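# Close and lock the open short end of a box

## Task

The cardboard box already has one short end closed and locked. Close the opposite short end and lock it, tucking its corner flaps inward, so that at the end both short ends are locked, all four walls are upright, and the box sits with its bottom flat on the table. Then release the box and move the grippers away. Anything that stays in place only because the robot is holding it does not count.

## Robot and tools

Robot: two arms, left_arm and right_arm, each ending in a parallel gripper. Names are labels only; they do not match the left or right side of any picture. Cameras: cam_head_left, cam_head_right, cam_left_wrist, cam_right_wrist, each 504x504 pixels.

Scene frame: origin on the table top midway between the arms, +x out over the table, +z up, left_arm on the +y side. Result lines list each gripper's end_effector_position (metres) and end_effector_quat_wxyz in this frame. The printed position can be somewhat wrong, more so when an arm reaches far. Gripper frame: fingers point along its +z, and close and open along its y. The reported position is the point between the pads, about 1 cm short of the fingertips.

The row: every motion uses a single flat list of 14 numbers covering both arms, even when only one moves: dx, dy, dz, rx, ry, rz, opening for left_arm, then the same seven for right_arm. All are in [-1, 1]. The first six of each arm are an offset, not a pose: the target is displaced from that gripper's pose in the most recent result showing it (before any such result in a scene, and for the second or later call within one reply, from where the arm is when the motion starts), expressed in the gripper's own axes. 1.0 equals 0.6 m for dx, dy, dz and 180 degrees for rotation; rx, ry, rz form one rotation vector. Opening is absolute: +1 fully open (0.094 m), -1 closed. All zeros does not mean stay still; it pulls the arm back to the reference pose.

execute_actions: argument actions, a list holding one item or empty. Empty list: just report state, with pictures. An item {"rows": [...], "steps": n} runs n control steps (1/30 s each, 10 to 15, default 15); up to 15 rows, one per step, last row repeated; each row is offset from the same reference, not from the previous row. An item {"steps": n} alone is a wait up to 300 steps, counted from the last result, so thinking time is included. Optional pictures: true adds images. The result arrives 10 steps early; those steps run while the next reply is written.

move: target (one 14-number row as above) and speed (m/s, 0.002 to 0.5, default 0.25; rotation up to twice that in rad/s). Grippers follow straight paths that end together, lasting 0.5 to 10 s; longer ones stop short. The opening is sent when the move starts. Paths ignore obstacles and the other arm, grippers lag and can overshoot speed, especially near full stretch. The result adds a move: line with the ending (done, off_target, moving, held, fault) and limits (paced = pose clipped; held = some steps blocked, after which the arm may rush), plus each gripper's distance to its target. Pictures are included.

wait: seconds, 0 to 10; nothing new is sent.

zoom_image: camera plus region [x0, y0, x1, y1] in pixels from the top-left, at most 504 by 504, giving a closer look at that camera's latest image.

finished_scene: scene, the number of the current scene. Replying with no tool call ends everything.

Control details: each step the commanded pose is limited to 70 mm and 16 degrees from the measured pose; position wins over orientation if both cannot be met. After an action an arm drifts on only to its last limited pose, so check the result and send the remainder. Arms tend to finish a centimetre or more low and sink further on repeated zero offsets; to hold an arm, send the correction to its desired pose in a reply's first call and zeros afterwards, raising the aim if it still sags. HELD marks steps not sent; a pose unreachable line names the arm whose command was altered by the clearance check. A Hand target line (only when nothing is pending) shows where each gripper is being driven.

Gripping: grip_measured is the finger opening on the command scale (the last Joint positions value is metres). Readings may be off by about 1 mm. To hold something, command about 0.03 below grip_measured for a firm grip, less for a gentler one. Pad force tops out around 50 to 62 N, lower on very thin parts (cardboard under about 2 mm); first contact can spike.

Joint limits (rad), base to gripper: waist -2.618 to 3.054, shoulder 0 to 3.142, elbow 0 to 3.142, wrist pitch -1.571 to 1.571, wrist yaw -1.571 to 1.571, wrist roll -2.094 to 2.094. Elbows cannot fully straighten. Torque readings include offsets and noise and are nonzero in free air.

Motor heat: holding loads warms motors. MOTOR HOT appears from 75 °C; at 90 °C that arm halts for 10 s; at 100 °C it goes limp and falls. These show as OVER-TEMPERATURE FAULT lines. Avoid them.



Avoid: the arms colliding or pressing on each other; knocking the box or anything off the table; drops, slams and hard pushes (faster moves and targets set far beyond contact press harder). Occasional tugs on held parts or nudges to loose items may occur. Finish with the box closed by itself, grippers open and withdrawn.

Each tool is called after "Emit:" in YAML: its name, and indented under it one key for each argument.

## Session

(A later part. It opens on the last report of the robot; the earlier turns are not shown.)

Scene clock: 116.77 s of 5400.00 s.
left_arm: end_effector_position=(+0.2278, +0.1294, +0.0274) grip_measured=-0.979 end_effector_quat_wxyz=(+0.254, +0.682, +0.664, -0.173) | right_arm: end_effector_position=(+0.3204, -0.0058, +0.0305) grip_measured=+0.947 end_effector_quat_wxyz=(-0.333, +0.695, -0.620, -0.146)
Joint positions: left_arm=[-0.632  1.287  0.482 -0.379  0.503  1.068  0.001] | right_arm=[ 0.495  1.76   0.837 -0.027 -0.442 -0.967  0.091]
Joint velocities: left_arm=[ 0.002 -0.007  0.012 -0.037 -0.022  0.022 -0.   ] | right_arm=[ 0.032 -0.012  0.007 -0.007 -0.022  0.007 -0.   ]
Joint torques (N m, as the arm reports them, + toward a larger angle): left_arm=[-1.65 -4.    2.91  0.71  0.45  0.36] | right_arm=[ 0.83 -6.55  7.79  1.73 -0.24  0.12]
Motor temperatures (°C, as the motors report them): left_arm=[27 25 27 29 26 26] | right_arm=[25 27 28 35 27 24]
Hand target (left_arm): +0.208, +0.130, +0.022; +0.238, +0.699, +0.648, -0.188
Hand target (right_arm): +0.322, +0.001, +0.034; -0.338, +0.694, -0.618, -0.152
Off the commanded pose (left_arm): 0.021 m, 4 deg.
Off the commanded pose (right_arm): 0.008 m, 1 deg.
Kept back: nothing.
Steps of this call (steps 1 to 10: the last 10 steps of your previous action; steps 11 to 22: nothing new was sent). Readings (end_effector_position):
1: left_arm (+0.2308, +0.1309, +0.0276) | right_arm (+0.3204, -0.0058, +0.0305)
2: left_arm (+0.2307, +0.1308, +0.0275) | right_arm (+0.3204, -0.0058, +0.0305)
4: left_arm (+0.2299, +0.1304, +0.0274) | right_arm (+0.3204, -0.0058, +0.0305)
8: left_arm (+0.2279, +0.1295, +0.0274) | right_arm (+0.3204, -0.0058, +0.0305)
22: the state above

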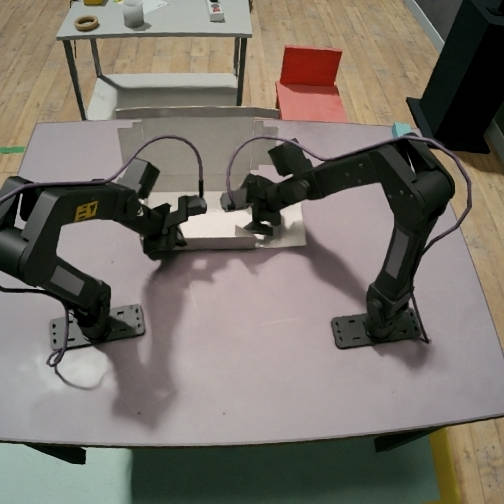

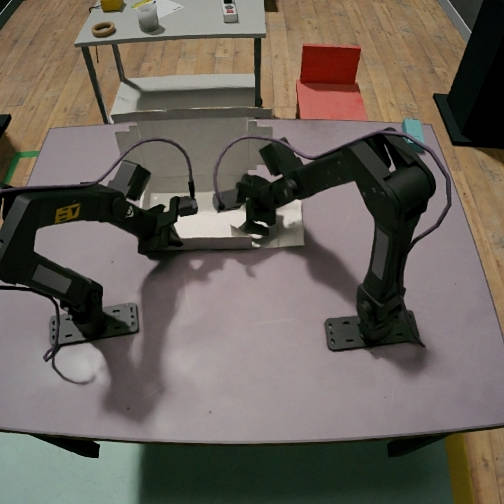

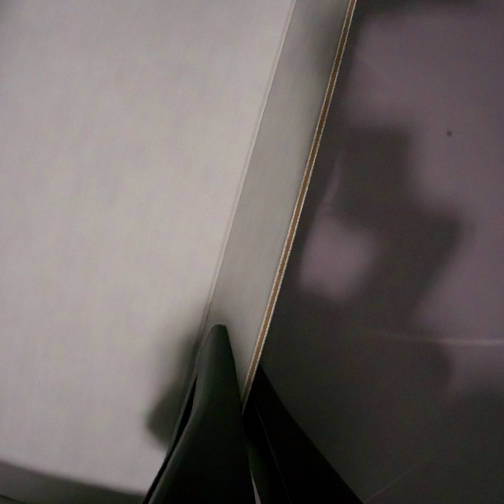

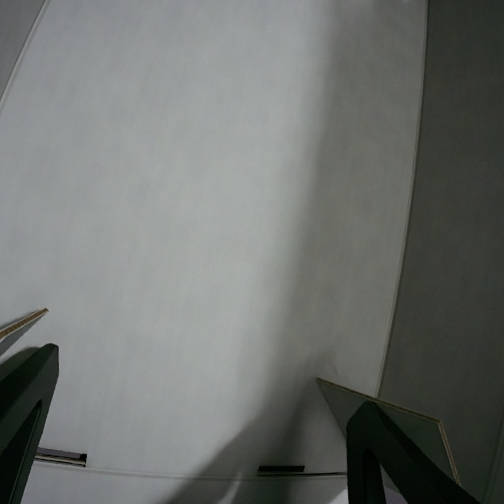

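Emit:
move:
  target: [0.003,-0.012,0.004,0.004,0,0.006,-1,-0.111,0.069,-0.0797,0.128,-0.020,0.5325,-1]
  speed: 0.45

Scene clock: 121.07 s of 5400.00 s.
left_arm: end_effector_position=(+0.2286, +0.1292, +0.0276) grip_measured=-0.979 end_effector_quat_wxyz=(+0.255, +0.681, +0.664, -0.173) | right_arm: end_effector_position=(+0.2562, +0.0062, +0.0799) grip_measured=-0.992 end_effector_quat_wxyz=(+0.239, +0.067, +0.939, +0.240)
Joint positions: left_arm=[-0.632  1.287  0.482 -0.375  0.502  1.065  0.001] | right_arm=[ 0.907  1.46   0.775 -0.212  0.17   1.067  0.   ]
Joint velocities: left_arm=[-0.002  0.012  0.007 -0.066  0.022  0.022 -0.   ] | right_arm=[ 0.007 -0.017  0.002  0.051 -0.022 -0.037  0.001]
Joint torques (N m, as the arm reports them, + toward a larger angle): left_arm=[-0.83 -3.05  3.5   1.01  0.29  0.17] | right_arm=[ 1.53 -6.18  9.56  1.65  0.15  0.  ]
Motor temperatures (°C, as the motors report them): left_arm=[27 25 27 29 26 26] | right_arm=[25 27 28 35 27 24]
Hand target (left_arm): +0.221, +0.130, +0.023; +0.251, +0.690, +0.656, -0.175
Hand target (right_arm): +0.258, +0.014, +0.096; +0.251, +0.068, +0.932, +0.252
Off the commanded pose (left_arm): 0.009 m, 1 deg.
Off the commanded pose (right_arm): 0.017 m, 2 deg.
Kept back: nothing.
move: off_target (right_arm)

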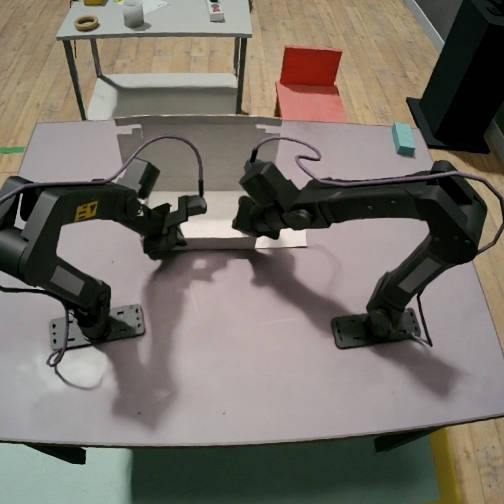

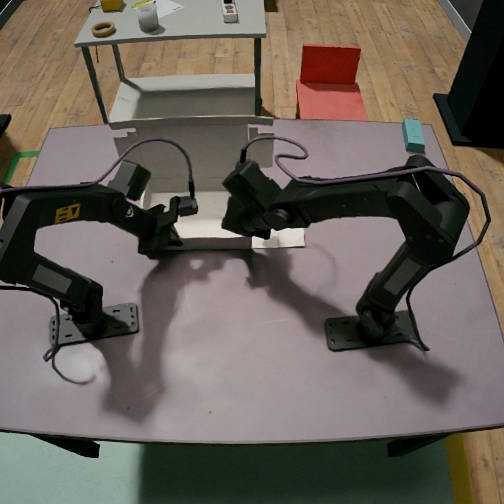

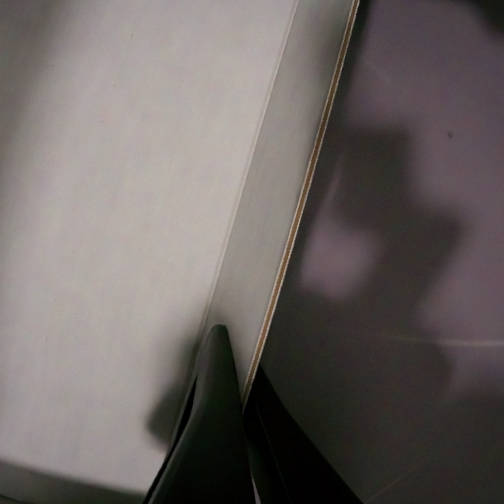

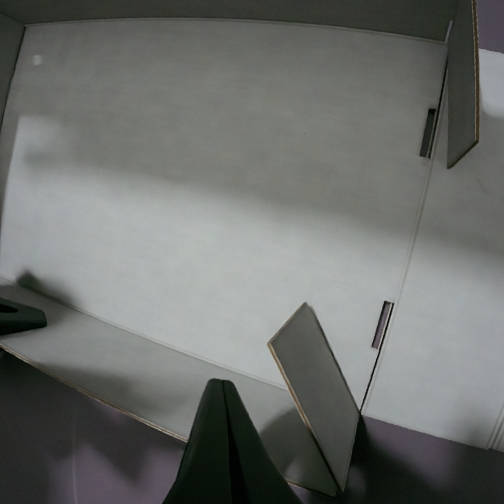

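Emit:
execute_actions:
  actions: []

Scene clock: 122.63 s of 5400.00 s.
left_arm: end_effector_position=(+0.2286, +0.1292, +0.0276) grip_measured=-0.979 end_effector_quat_wxyz=(+0.255, +0.681, +0.664, -0.173) | right_arm: end_effector_position=(+0.2562, +0.0059, +0.0798) grip_measured=-0.992 end_effector_quat_wxyz=(+0.239, +0.068, +0.939, +0.239)
Joint positions: left_arm=[-0.632  1.287  0.482 -0.375  0.502  1.065  0.001] | right_arm=[ 0.907  1.46   0.775 -0.213  0.171  1.069  0.   ]
Joint velocities: left_arm=[-0.002  0.012 -0.007 -0.081  0.051  0.022 -0.   ] | right_arm=[-0.012 -0.002 -0.017  0.051  0.037  0.007  0.001]
Joint torques (N m, as the arm reports them, + toward a larger angle): left_arm=[-0.84 -3.04  3.48  1.01  0.29  0.17] | right_arm=[ 1.2  -6.3   9.67  1.67  0.23  0.02]
Motor temperatures (°C, as the motors report them): left_arm=[27 25 27 29 26 26] | right_arm=[25 27 28 35 27 24]
Hand target (left_arm): +0.221, +0.130, +0.023; +0.251, +0.690, +0.656, -0.175
Hand target (right_arm): +0.259, +0.014, +0.096; +0.251, +0.068, +0.932, +0.252
Off the commanded pose (left_arm): 0.009 m, 1 deg.
Off the commanded pose (right_arm): 0.017 m, 2 deg.
Kept back: nothing.
Steps of this call (steps 1 to 47: nothing new was sent). Readings (end_effector_position):
1: left_arm (+0.2286, +0.1292, +0.0276) | right_arm (+0.2561, +0.0061, +0.0799)
2: left_arm (+0.2286, +0.1292, +0.0276) | right_arm (+0.2562, +0.0061, +0.0799)
4: left_arm (+0.2286, +0.1292, +0.0276) | right_arm (+0.2561, +0.0060, +0.0798)
8: left_arm (+0.2286, +0.1292, +0.0276) | right_arm (+0.2562, +0.0059, +0.0798)
47: the state above

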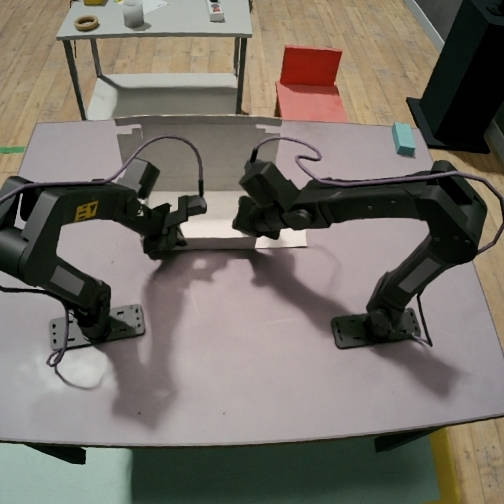

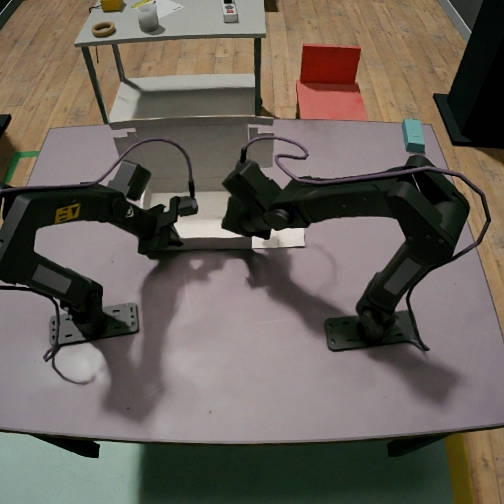

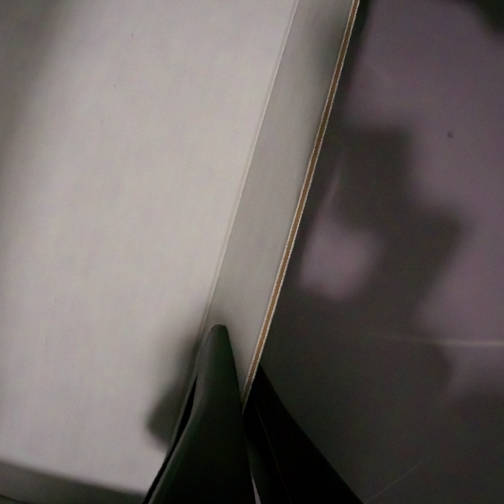

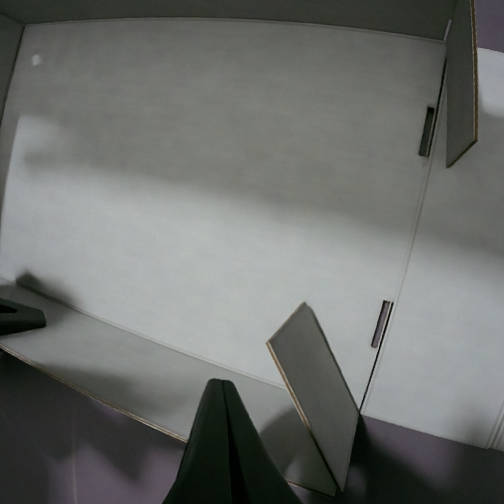

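Emit:
move:
  target: [0.003,-0.01,0.004,0.004,0,0.006,-1, 0.011,-0.0063,0.055,0,0,0,-1]
  speed: 0.08

Scene clock: 126.80 s of 5400.00 s.
left_arm: end_effector_position=(+0.2287, +0.1291, +0.0277) grip_measured=-0.979 end_effector_quat_wxyz=(+0.255, +0.681, +0.664, -0.173) | right_arm: end_effector_position=(+0.2655, +0.0226, +0.0558) grip_measured=-0.992 end_effector_quat_wxyz=(+0.238, +0.067, +0.937, +0.245)
Joint positions: left_arm=[-0.632  1.287  0.482 -0.374  0.502  1.065  0.001] | right_arm=[ 0.907  1.582  0.775 -0.082  0.163  1.069  0.   ]
Joint velocities: left_arm=[-0.022 -0.007  0.012  0.022 -0.007  0.007 -0.   ] | right_arm=[ 0.007 -0.007  0.012  0.037 -0.007 -0.037 -0.   ]
Joint torques (N m, as the arm reports them, + toward a larger angle): left_arm=[-0.62 -2.71  3.74  1.04  0.29  0.16] | right_arm=[-0.7  -5.68  4.98  1.92  0.13 -0.07]
Motor temperatures (°C, as the motors report them): left_arm=[27 25 27 29 26 26] | right_arm=[25 27 28 35 27 24]
Hand target (left_arm): +0.223, +0.129, +0.024; +0.252, +0.689, +0.657, -0.174
Hand target (right_arm): +0.266, +0.018, +0.050; +0.239, +0.068, +0.939, +0.239
Off the commanded pose (left_arm): 0.007 m, 1 deg.
Off the commanded pose (right_arm): 0.008 m, 1 deg.
Kept back: nothing.
After step 90, 0.17 s passed at rest.
move: done

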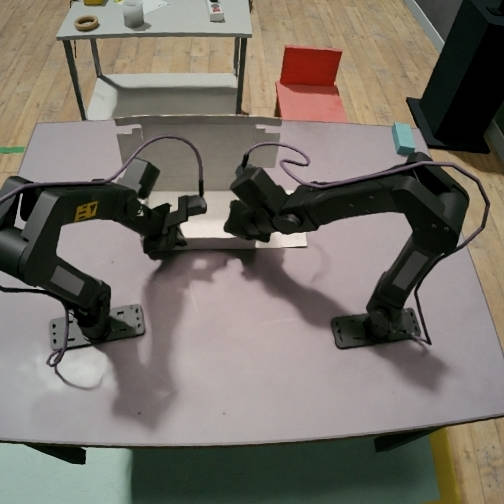

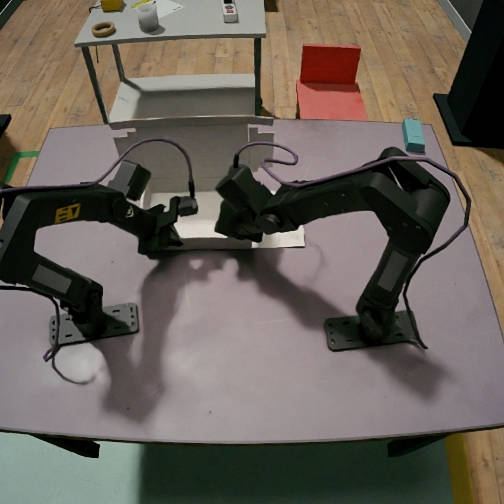

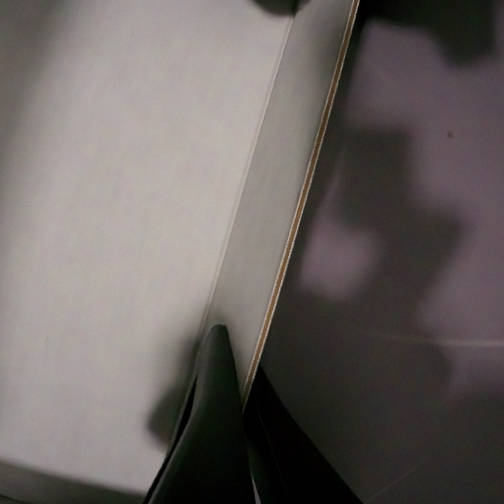

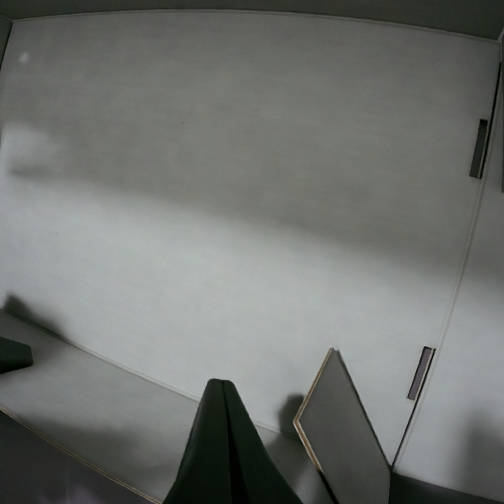

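Emit:
move:
  target: [0.003,-0.01,0.004,0.004,0,0.006,-1, 0.016,-0.0217,0.0125,0,0,0,-1]
  speed: 0.06

Emit:
move:
  target: [0.003,-0.01,0.004,0.004,0,0.006,-1, -0.024,-0.0663,-0.0348,0,0,0,-1]
  speed: 0.05

Scene clock: 130.10 s of 5400.00 s.
left_arm: end_effector_position=(+0.2288, +0.1291, +0.0277) grip_measured=-0.979 end_effector_quat_wxyz=(+0.255, +0.682, +0.664, -0.172) | right_arm: end_effector_position=(+0.2644, +0.0216, +0.0506) grip_measured=-0.992 end_effector_quat_wxyz=(+0.242, +0.068, +0.933, +0.255)
Joint positions: left_arm=[-0.632  1.287  0.482 -0.374  0.502  1.067  0.001] | right_arm=[ 0.907  1.582  0.732 -0.016  0.16   1.07   0.   ]
Joint velocities: left_arm=[-0.022 -0.007 -0.002  0.007  0.007 -0.022  0.001] | right_arm=[0.017 0.017 0.012 0.007 0.022 0.022 0.   ]
Joint torques (N m, as the arm reports them, + toward a larger angle): left_arm=[-0.62 -2.69  3.76  1.04  0.29  0.14] | right_arm=[ 0.24 -4.96  4.77  1.85  0.16 -0.02]
Motor temperatures (°C, as the motors report them): left_arm=[27 25 27 29 26 26] | right_arm=[25 27 28 36 27 24]
Hand target (left_arm): +0.223, +0.129, +0.024; +0.252, +0.689, +0.657, -0.174
Hand target (right_arm): +0.260, +0.016, +0.040; +0.238, +0.067, +0.937, +0.245
Off the commanded pose (left_arm): 0.007 m, 1 deg.
Off the commanded pose (right_arm): 0.013 m, 1 deg.
Kept back: nothing.
move: off_target (right_arm)

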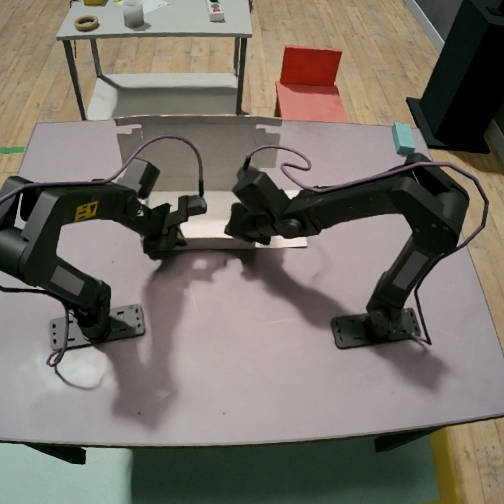

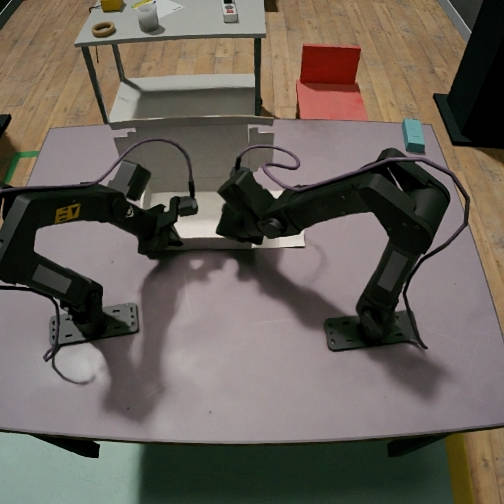

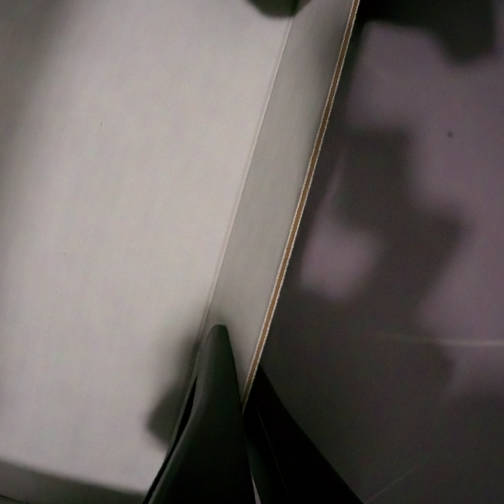

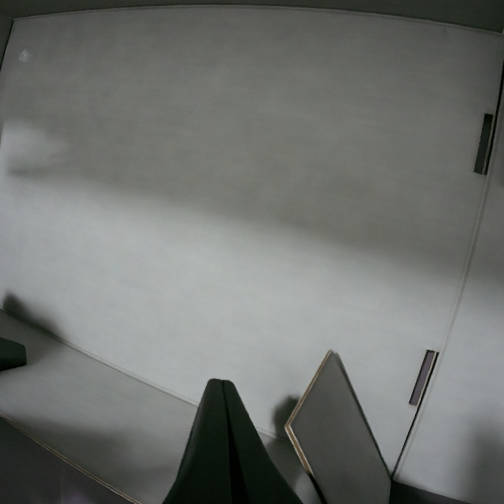

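Scene clock: 131.30 s of 5400.00 s.
left_arm: end_effector_position=(+0.2290, +0.1290, +0.0278) grip_measured=-0.979 end_effector_quat_wxyz=(+0.256, +0.682, +0.663, -0.172) | right_arm: end_effector_position=(+0.2671, -0.0146, +0.0556) grip_measured=-0.992 end_effector_quat_wxyz=(+0.238, +0.068, +0.931, +0.266)
Joint positions: left_arm=[-0.632  1.287  0.482 -0.373  0.502  1.069  0.001] | right_arm=[ 0.804  1.453  0.625 -0.015  0.075  0.999  0.   ]
Joint velocities: left_arm=[ 0.007 -0.012 -0.012 -0.007 -0.007  0.022  0.   ] | right_arm=[-0.012  0.012 -0.017 -0.022  0.007 -0.007  0.   ]
Joint torques (N m, as the arm reports them, + toward a larger angle): left_arm=[-0.62 -2.7   3.76  0.98  0.29  0.13] | right_arm=[-1.22 -6.04  4.74  1.8   0.15 -0.17]
Motor temperatures (°C, as the motors report them): left_arm=[27 25 27 29 26 26] | right_arm=[25 27 28 36 27 24]
Hand target (left_arm): +0.223, +0.129, +0.024; +0.253, +0.690, +0.656, -0.174
Hand target (right_arm): +0.267, -0.025, +0.052; +0.242, +0.068, +0.934, +0.255
Off the commanded pose (left_arm): 0.007 m, 1 deg.
Off the commanded pose (right_arm): 0.011 m, 1 deg.
Kept back: nothing.
move: off_target (right_arm)

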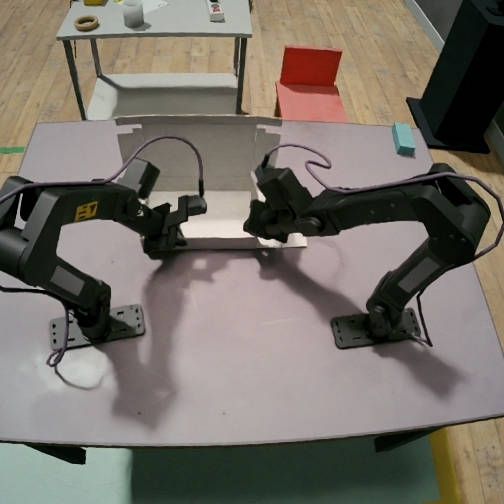

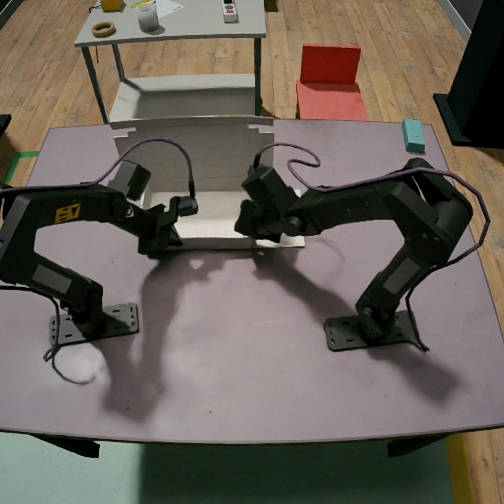

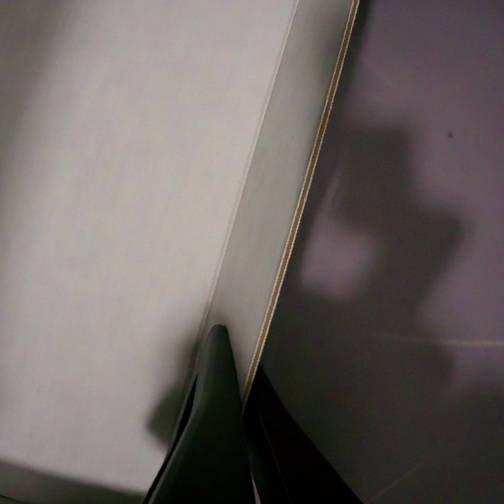

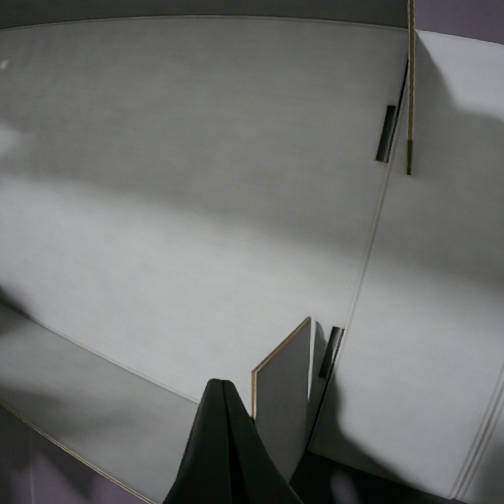

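Emit:
move:
  target: [0.003,-0.01,0.004,0.004,0,0.006,-1, -0.003,-0.069,-0.016,0.025,0,-0.013,-1]
  speed: 0.05

Scene clock: 133.23 s of 5400.00 s.
left_arm: end_effector_position=(+0.2294, +0.1285, +0.0282) grip_measured=-0.979 end_effector_quat_wxyz=(+0.258, +0.683, +0.662, -0.172) | right_arm: end_effector_position=(+0.2684, -0.0285, +0.0593) grip_measured=-0.993 end_effector_quat_wxyz=(+0.245, +0.054, +0.930, +0.269)
Joint positions: left_arm=[-0.632  1.287  0.482 -0.37   0.504  1.07   0.001] | right_arm=[ 0.76   1.397  0.584 -0.014  0.042  0.936  0.   ]
Joint velocities: left_arm=[-0.012 -0.012  0.012 -0.037 -0.007  0.051 -0.   ] | right_arm=[ 0.002  0.012  0.012 -0.007 -0.022 -0.051 -0.001]
Joint torques (N m, as the arm reports them, + toward a larger angle): left_arm=[-0.62 -2.69  3.76  1.02  0.27  0.15] | right_arm=[-1.88 -5.2   3.76  1.34  0.28 -0.23]
Motor temperatures (°C, as the motors report them): left_arm=[27 25 27 29 26 26] | right_arm=[25 27 28 36 27 24]
Hand target (left_arm): +0.223, +0.129, +0.024; +0.253, +0.690, +0.655, -0.174
Hand target (right_arm): +0.264, -0.053, +0.042; +0.240, +0.058, +0.942, +0.225
Off the commanded pose (left_arm): 0.007 m, 1 deg.
Off the commanded pose (right_arm): 0.032 m, 5 deg.
Kept back: nothing.
move: off_target (right_arm)

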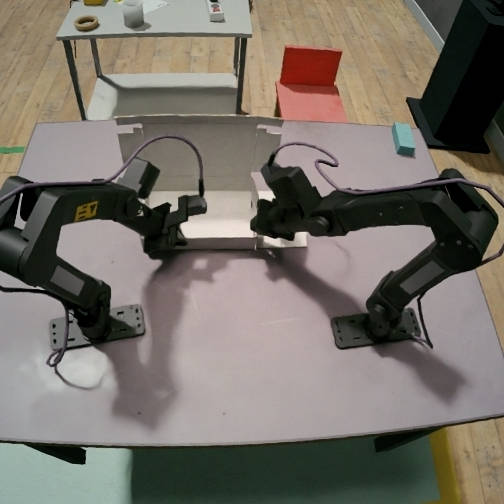

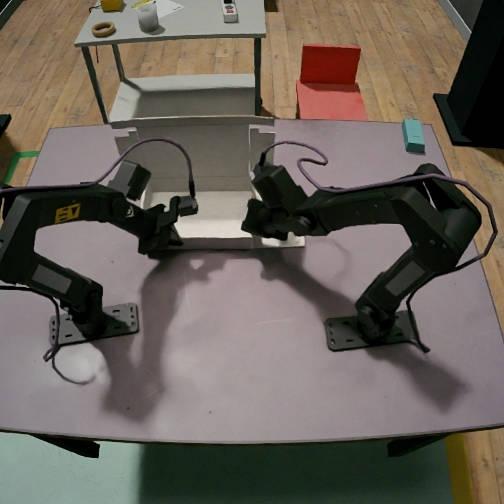

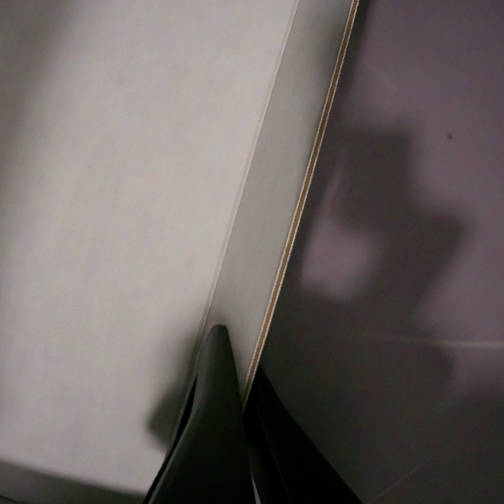

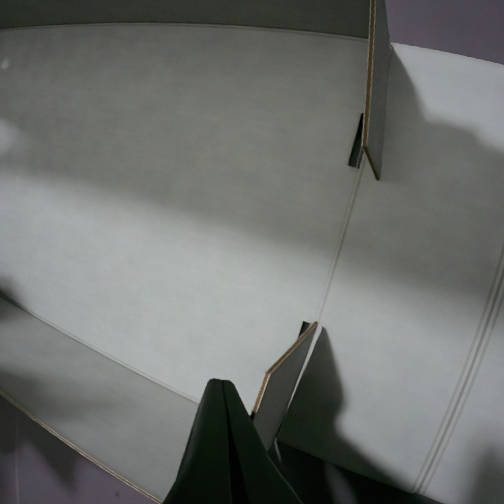

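Emit:
move:
  target: [0.003,-0.01,0.004,0.004,0,0.006,-1, 0.0087,-0.0083,0.039,0.1777,-0.0023,-0.0895,-1]
  speed: 0.15

Scene clock: 137.53 s of 5400.00 s.
left_arm: end_effector_position=(+0.2296, +0.1286, +0.0282) grip_measured=-0.979 end_effector_quat_wxyz=(+0.258, +0.685, +0.660, -0.171) | right_arm: end_effector_position=(+0.2755, -0.0197, +0.0344) grip_measured=-0.993 end_effector_quat_wxyz=(+0.258, -0.010, +0.966, -0.019)
Joint positions: left_arm=[-0.632  1.287  0.482 -0.369  0.503  1.076  0.001] | right_arm=[ 0.959  1.789  1.055 -0.581  0.461  0.954  0.   ]
Joint velocities: left_arm=[-0.007  0.002 -0.002  0.022  0.051  0.022  0.   ] | right_arm=[-0.017  0.002 -0.012 -0.022  0.022 -0.051  0.001]
Joint torques (N m, as the arm reports them, + toward a larger angle): left_arm=[-0.61 -2.7   3.76  1.05  0.3   0.11] | right_arm=[ 0.72 -6.59  8.42  0.67  0.5   0.11]
Motor temperatures (°C, as the motors report them): left_arm=[27 25 27 29 26 26] | right_arm=[25 27 28 35 27 24]
Hand target (left_arm): +0.224, +0.129, +0.025; +0.255, +0.691, +0.654, -0.174
Hand target (right_arm): +0.276, -0.020, +0.037; +0.262, -0.010, +0.965, -0.033
Off the commanded pose (left_arm): 0.007 m, 1 deg.
Off the commanded pose (right_arm): 0.003 m, 2 deg.
Kept back: nothing.
move: done

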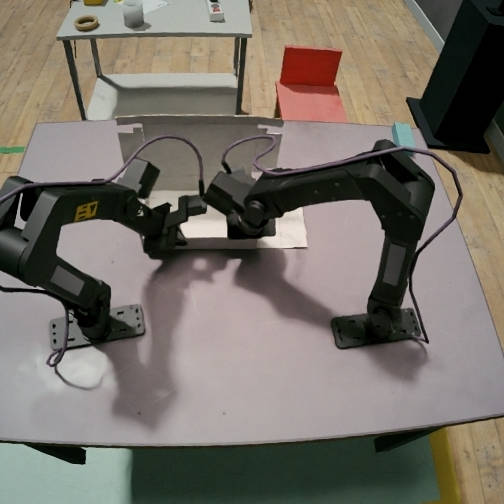

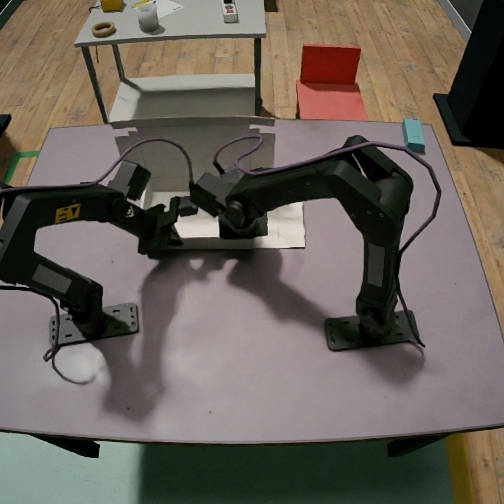

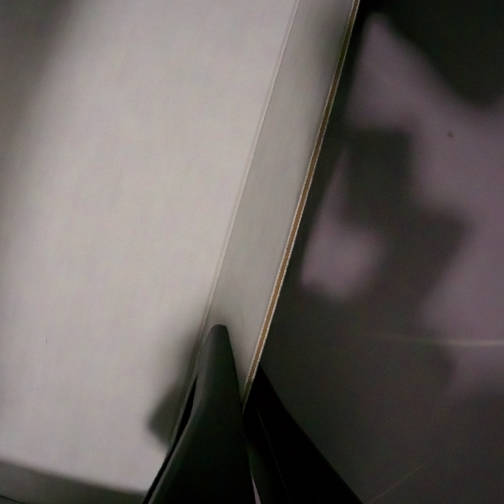

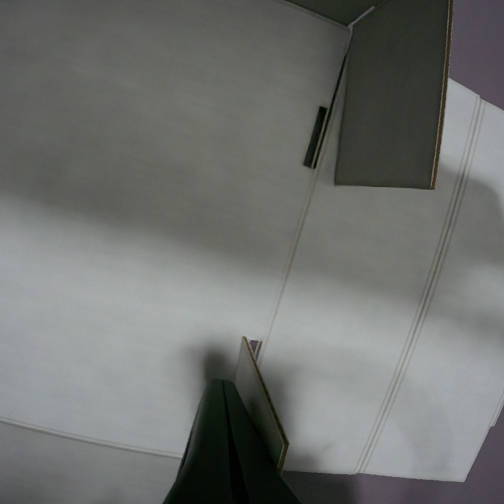

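Emit:
move:
  target: [0.003,-0.01,0.004,0.004,0,0.006,-1, 0.024,-0.083,-0.0098,0,0,0,-1]
  speed: 0.05

Scene clock: 139.37 s of 5400.00 s.
left_arm: end_effector_position=(+0.2294, +0.1221, +0.0317) grip_measured=-0.979 end_effector_quat_wxyz=(+0.270, +0.690, +0.648, -0.178) | right_arm: end_effector_position=(+0.2654, -0.0260, +0.0469) grip_measured=-0.993 end_effector_quat_wxyz=(+0.268, -0.006, +0.962, +0.054)
Joint positions: left_arm=[-0.642  1.287  0.482 -0.349  0.525  1.08   0.001] | right_arm=[ 0.943  1.624  0.892 -0.439  0.392  0.927  0.   ]
Joint velocities: left_arm=[-0.012 -0.002 -0.002 -0.007  0.007 -0.066 -0.   ] | right_arm=[-0.002  0.002 -0.017  0.007 -0.051  0.022 -0.001]
Joint torques (N m, as the arm reports them, + toward a larger angle): left_arm=[ 0.18 -2.7   3.75  0.9   0.08  0.09] | right_arm=[-2.3  -6.96  3.3   0.38  0.71 -0.3 ]
Motor temperatures (°C, as the motors report them): left_arm=[27 25 27 29 26 26] | right_arm=[25 27 28 35 27 24]
Hand target (left_arm): +0.224, +0.129, +0.024; +0.256, +0.693, +0.652, -0.172
Hand target (right_arm): +0.261, -0.067, +0.035; +0.257, -0.012, +0.966, -0.017
Off the commanded pose (left_arm): 0.011 m, 2 deg.
Off the commanded pose (right_arm): 0.046 m, 8 deg.
Kept back: nothing.
move: off_target (left_arm, right_arm)

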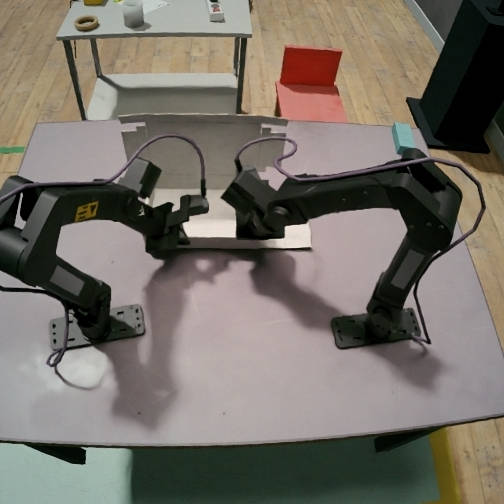

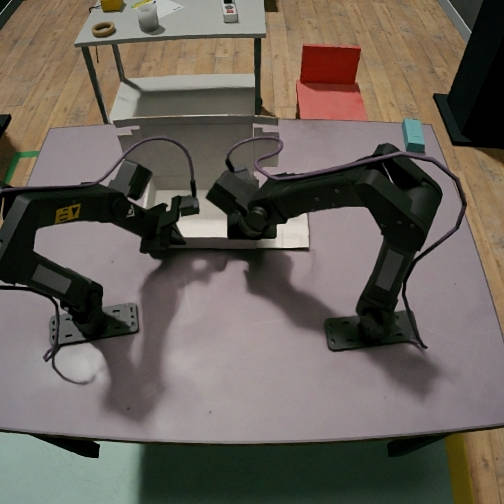

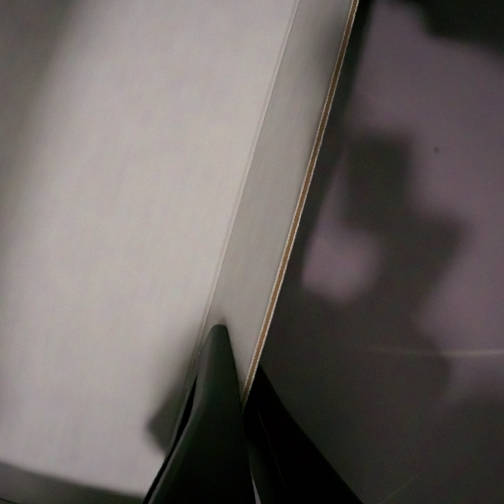

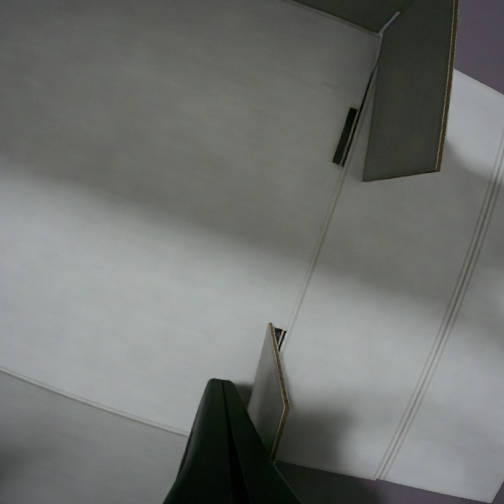

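Emit:
move:
  target: [0.0155,-0.01,0.0013,0.003,0.0096,-0.0036,-1, -0.0105,0.015,0.016,0.048,0.002,-0.029,-1]
  speed: 0.08

Scene clock: 142.50 s of 5400.00 s.
left_arm: end_effector_position=(+0.2303, +0.1264, +0.0287) grip_measured=-0.979 end_effector_quat_wxyz=(+0.262, +0.690, +0.654, -0.167) | right_arm: end_effector_position=(+0.2725, -0.0189, +0.0371) grip_measured=-0.993 end_effector_quat_wxyz=(+0.257, -0.029, +0.966, -0.023)
Joint positions: left_arm=[-0.642  1.287  0.482 -0.359  0.497  1.08   0.001] | right_arm=[ 0.968  1.78   1.056 -0.592  0.461  0.924  0.   ]
Joint velocities: left_arm=[ 0.007  0.012  0.002 -0.007 -0.037  0.007 -0.   ] | right_arm=[ 0.007 -0.017  0.012 -0.051 -0.037 -0.037 -0.001]
Joint torques (N m, as the arm reports them, + toward a larger angle): left_arm=[ 0.35 -2.86  3.77  0.98  0.33  0.05] | right_arm=[ 0.88 -6.69  8.84  0.88  0.49  0.02]
Motor temperatures (°C, as the motors report them): left_arm=[27 25 27 29 26 26] | right_arm=[25 27 28 35 27 24]
Hand target (left_arm): +0.225, +0.129, +0.025; +0.256, +0.690, +0.655, -0.172
Hand target (right_arm): +0.275, -0.016, +0.043; +0.267, -0.031, +0.963, -0.030
Off the commanded pose (left_arm): 0.007 m, 1 deg.
Off the commanded pose (right_arm): 0.007 m, 1 deg.
Kept back: nothing.
move: done

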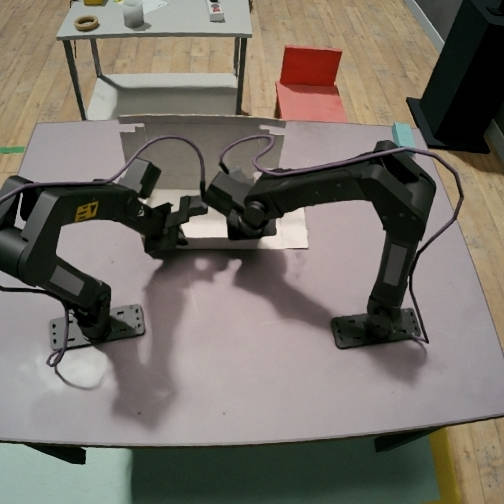

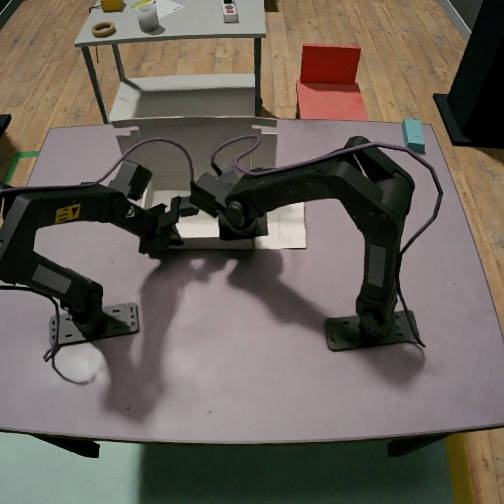

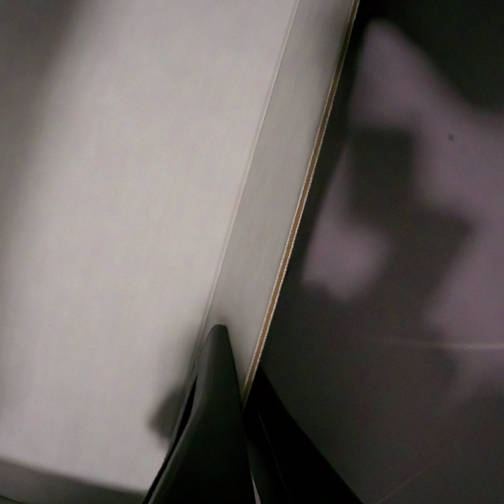

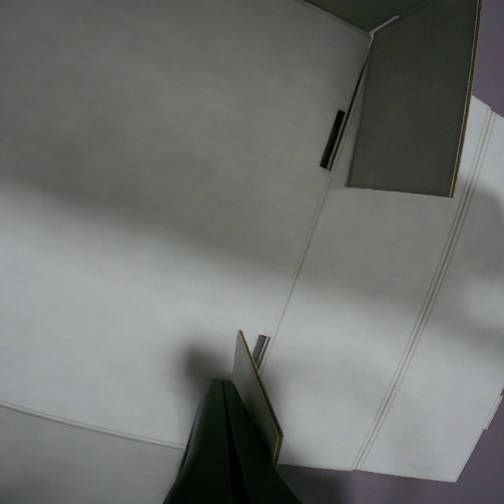

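Emit:
move:
  target: [0.01,-0.0095,0,0.003,0.004,0,-1, -0.0078,-0.051,-0.0113,0.048,0.002,-0.028,-1]
  speed: 0.05

Scene clock: 145.40 s of 5400.00 s.
left_arm: end_effector_position=(+0.2314, +0.1231, +0.0313) grip_measured=-0.979 end_effector_quat_wxyz=(+0.270, +0.690, +0.649, -0.172) | right_arm: end_effector_position=(+0.2718, -0.0277, +0.0432) grip_measured=-0.993 end_effector_quat_wxyz=(+0.253, -0.044, +0.965, -0.052)
Joint positions: left_arm=[-0.642  1.287  0.482 -0.344  0.514  1.08   0.001] | right_arm=[ 0.968  1.78   1.087 -0.672  0.485  0.903  0.   ]
Joint velocities: left_arm=[-0.012 -0.002 -0.007  0.081 -0.081  0.007  0.   ] | right_arm=[ 0.012 -0.007  0.012  0.051 -0.037 -0.007  0.   ]
Joint torques (N m, as the arm reports them, + toward a larger angle): left_arm=[ 0.48 -3.18  3.78  0.85  0.09  0.13] | right_arm=[-0.74 -6.63  7.78  0.14  0.81 -0.15]
Motor temperatures (°C, as the motors report them): left_arm=[27 25 27 29 26 26] | right_arm=[25 27 28 34 27 24]
Hand target (left_arm): +0.225, +0.131, +0.024; +0.255, +0.692, +0.655, -0.166
Hand target (right_arm): +0.275, -0.048, +0.047; +0.255, -0.054, +0.960, -0.104
Off the commanded pose (left_arm): 0.012 m, 2 deg.
Off the commanded pose (right_arm): 0.022 m, 6 deg.
Kept back: nothing.
move: off_target (left_arm, right_arm)

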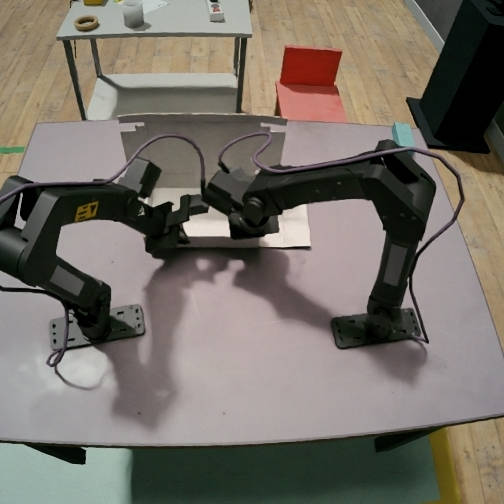

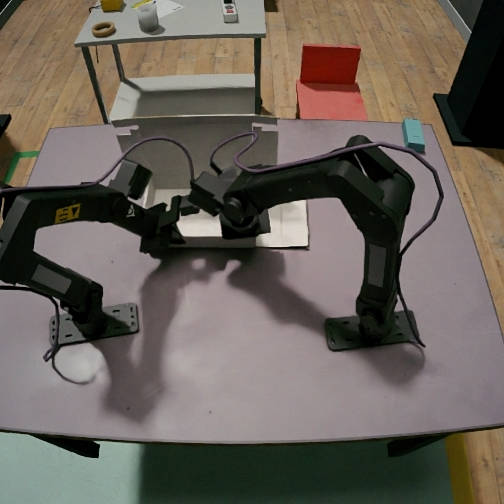

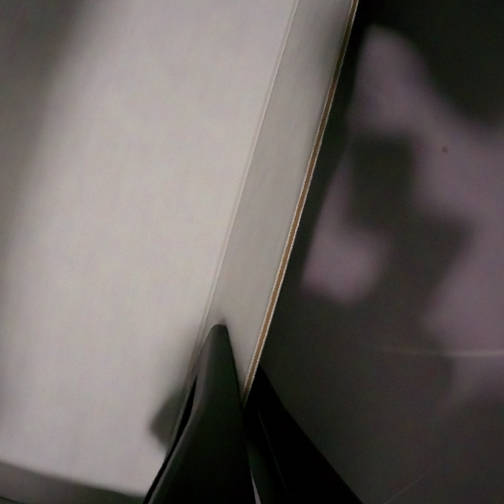

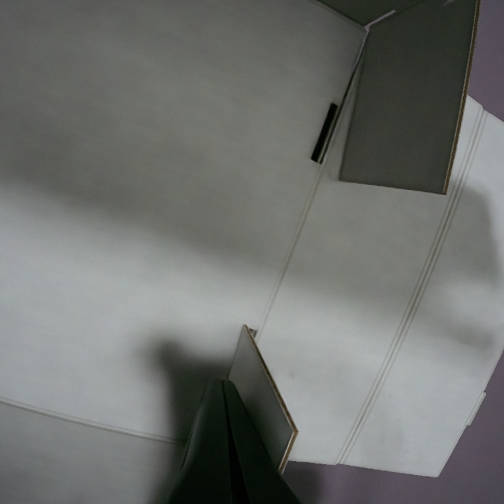

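Emit:
zoom_image:
  camera: "cam_right_wrist"
  region: [170, 280, 370, 500]

Region (170, 280, 370, 500) of cam_right_wrist's 504x504 image, scaled by 2.291, with more detail than that image has; it fills the left 458 columns of this view, and the rest is white.

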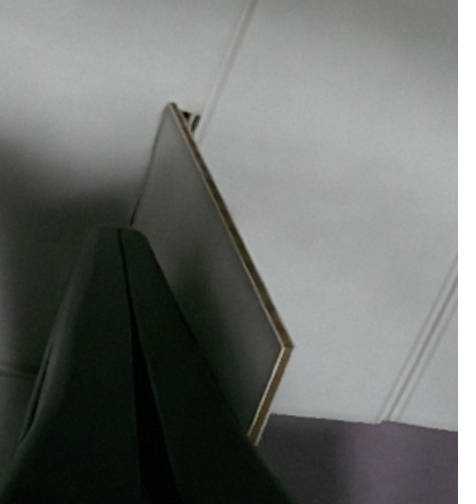

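Emit:
move:
  target: [0.015,-0.0165,-0.0015,-0.044,0.01,0.033,-1, 0.004,-0.0257,-0.01,0.01,0,-0.006,-1]
  speed: 0.06

Scene clock: 148.90 s of 5400.00 s.
left_arm: end_effector_position=(+0.2275, +0.1282, +0.0267) grip_measured=-0.979 end_effector_quat_wxyz=(+0.317, +0.703, +0.628, -0.107) | right_arm: end_effector_position=(+0.2695, -0.0239, +0.0477) grip_measured=-0.993 end_effector_quat_wxyz=(+0.249, -0.043, +0.967, -0.037)
Joint positions: left_arm=[-0.703  1.145  0.341 -0.198  0.401  1.065  0.001] | right_arm=[ 0.968  1.761  1.087 -0.671  0.461  0.903  0.   ]
Joint velocities: left_arm=[-0.007 -0.002 -0.002 -0.007 -0.007 -0.066  0.   ] | right_arm=[ 0.002 -0.007  0.007 -0.007 -0.081 -0.007 -0.001]
Joint torques (N m, as the arm reports them, + toward a larger angle): left_arm=[-0.75 -3.55  3.75  1.18  0.02  0.02] | right_arm=[-0.49 -8.32  4.63  0.51  0.69 -0.12]
Motor temperatures (°C, as the motors report them): left_arm=[27 25 27 29 26 26] | right_arm=[25 28 28 34 27 24]
Hand target (left_arm): +0.223, +0.131, +0.024; +0.316, +0.706, +0.626, -0.102
Hand target (right_arm): +0.268, -0.042, +0.049; +0.253, -0.049, +0.964, -0.069
Off the commanded pose (left_arm): 0.006 m, 1 deg.
Off the commanded pose (right_arm): 0.019 m, 4 deg.
Kept back: nothing.
move: off_target (right_arm)

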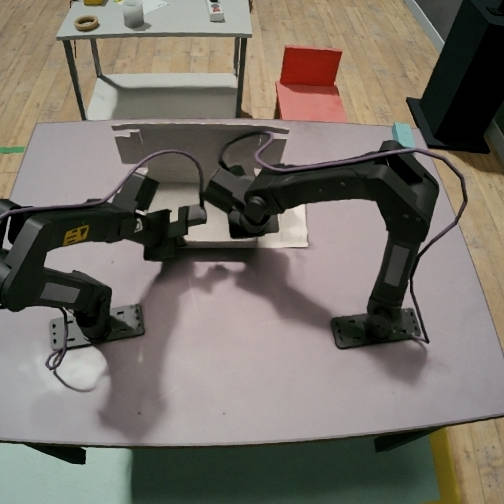

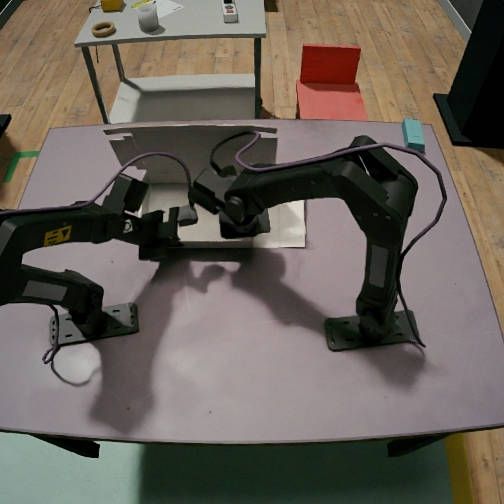

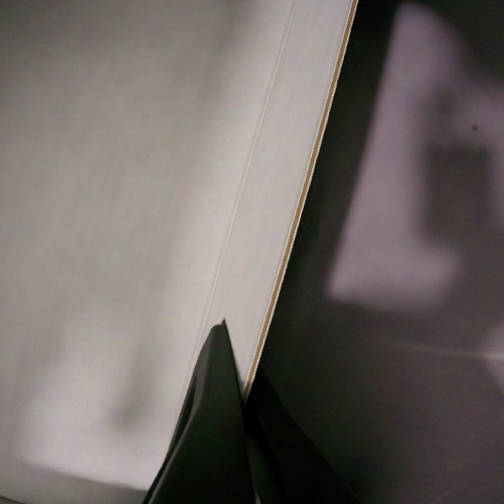

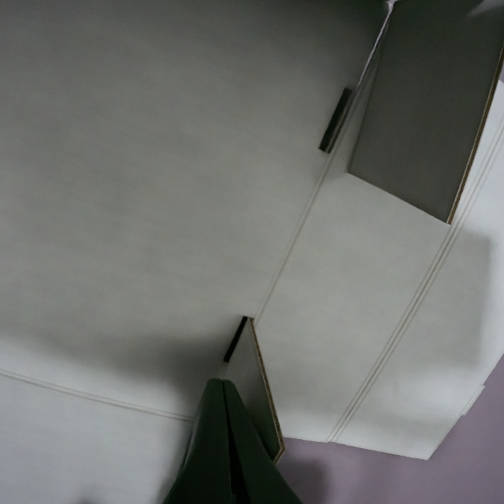

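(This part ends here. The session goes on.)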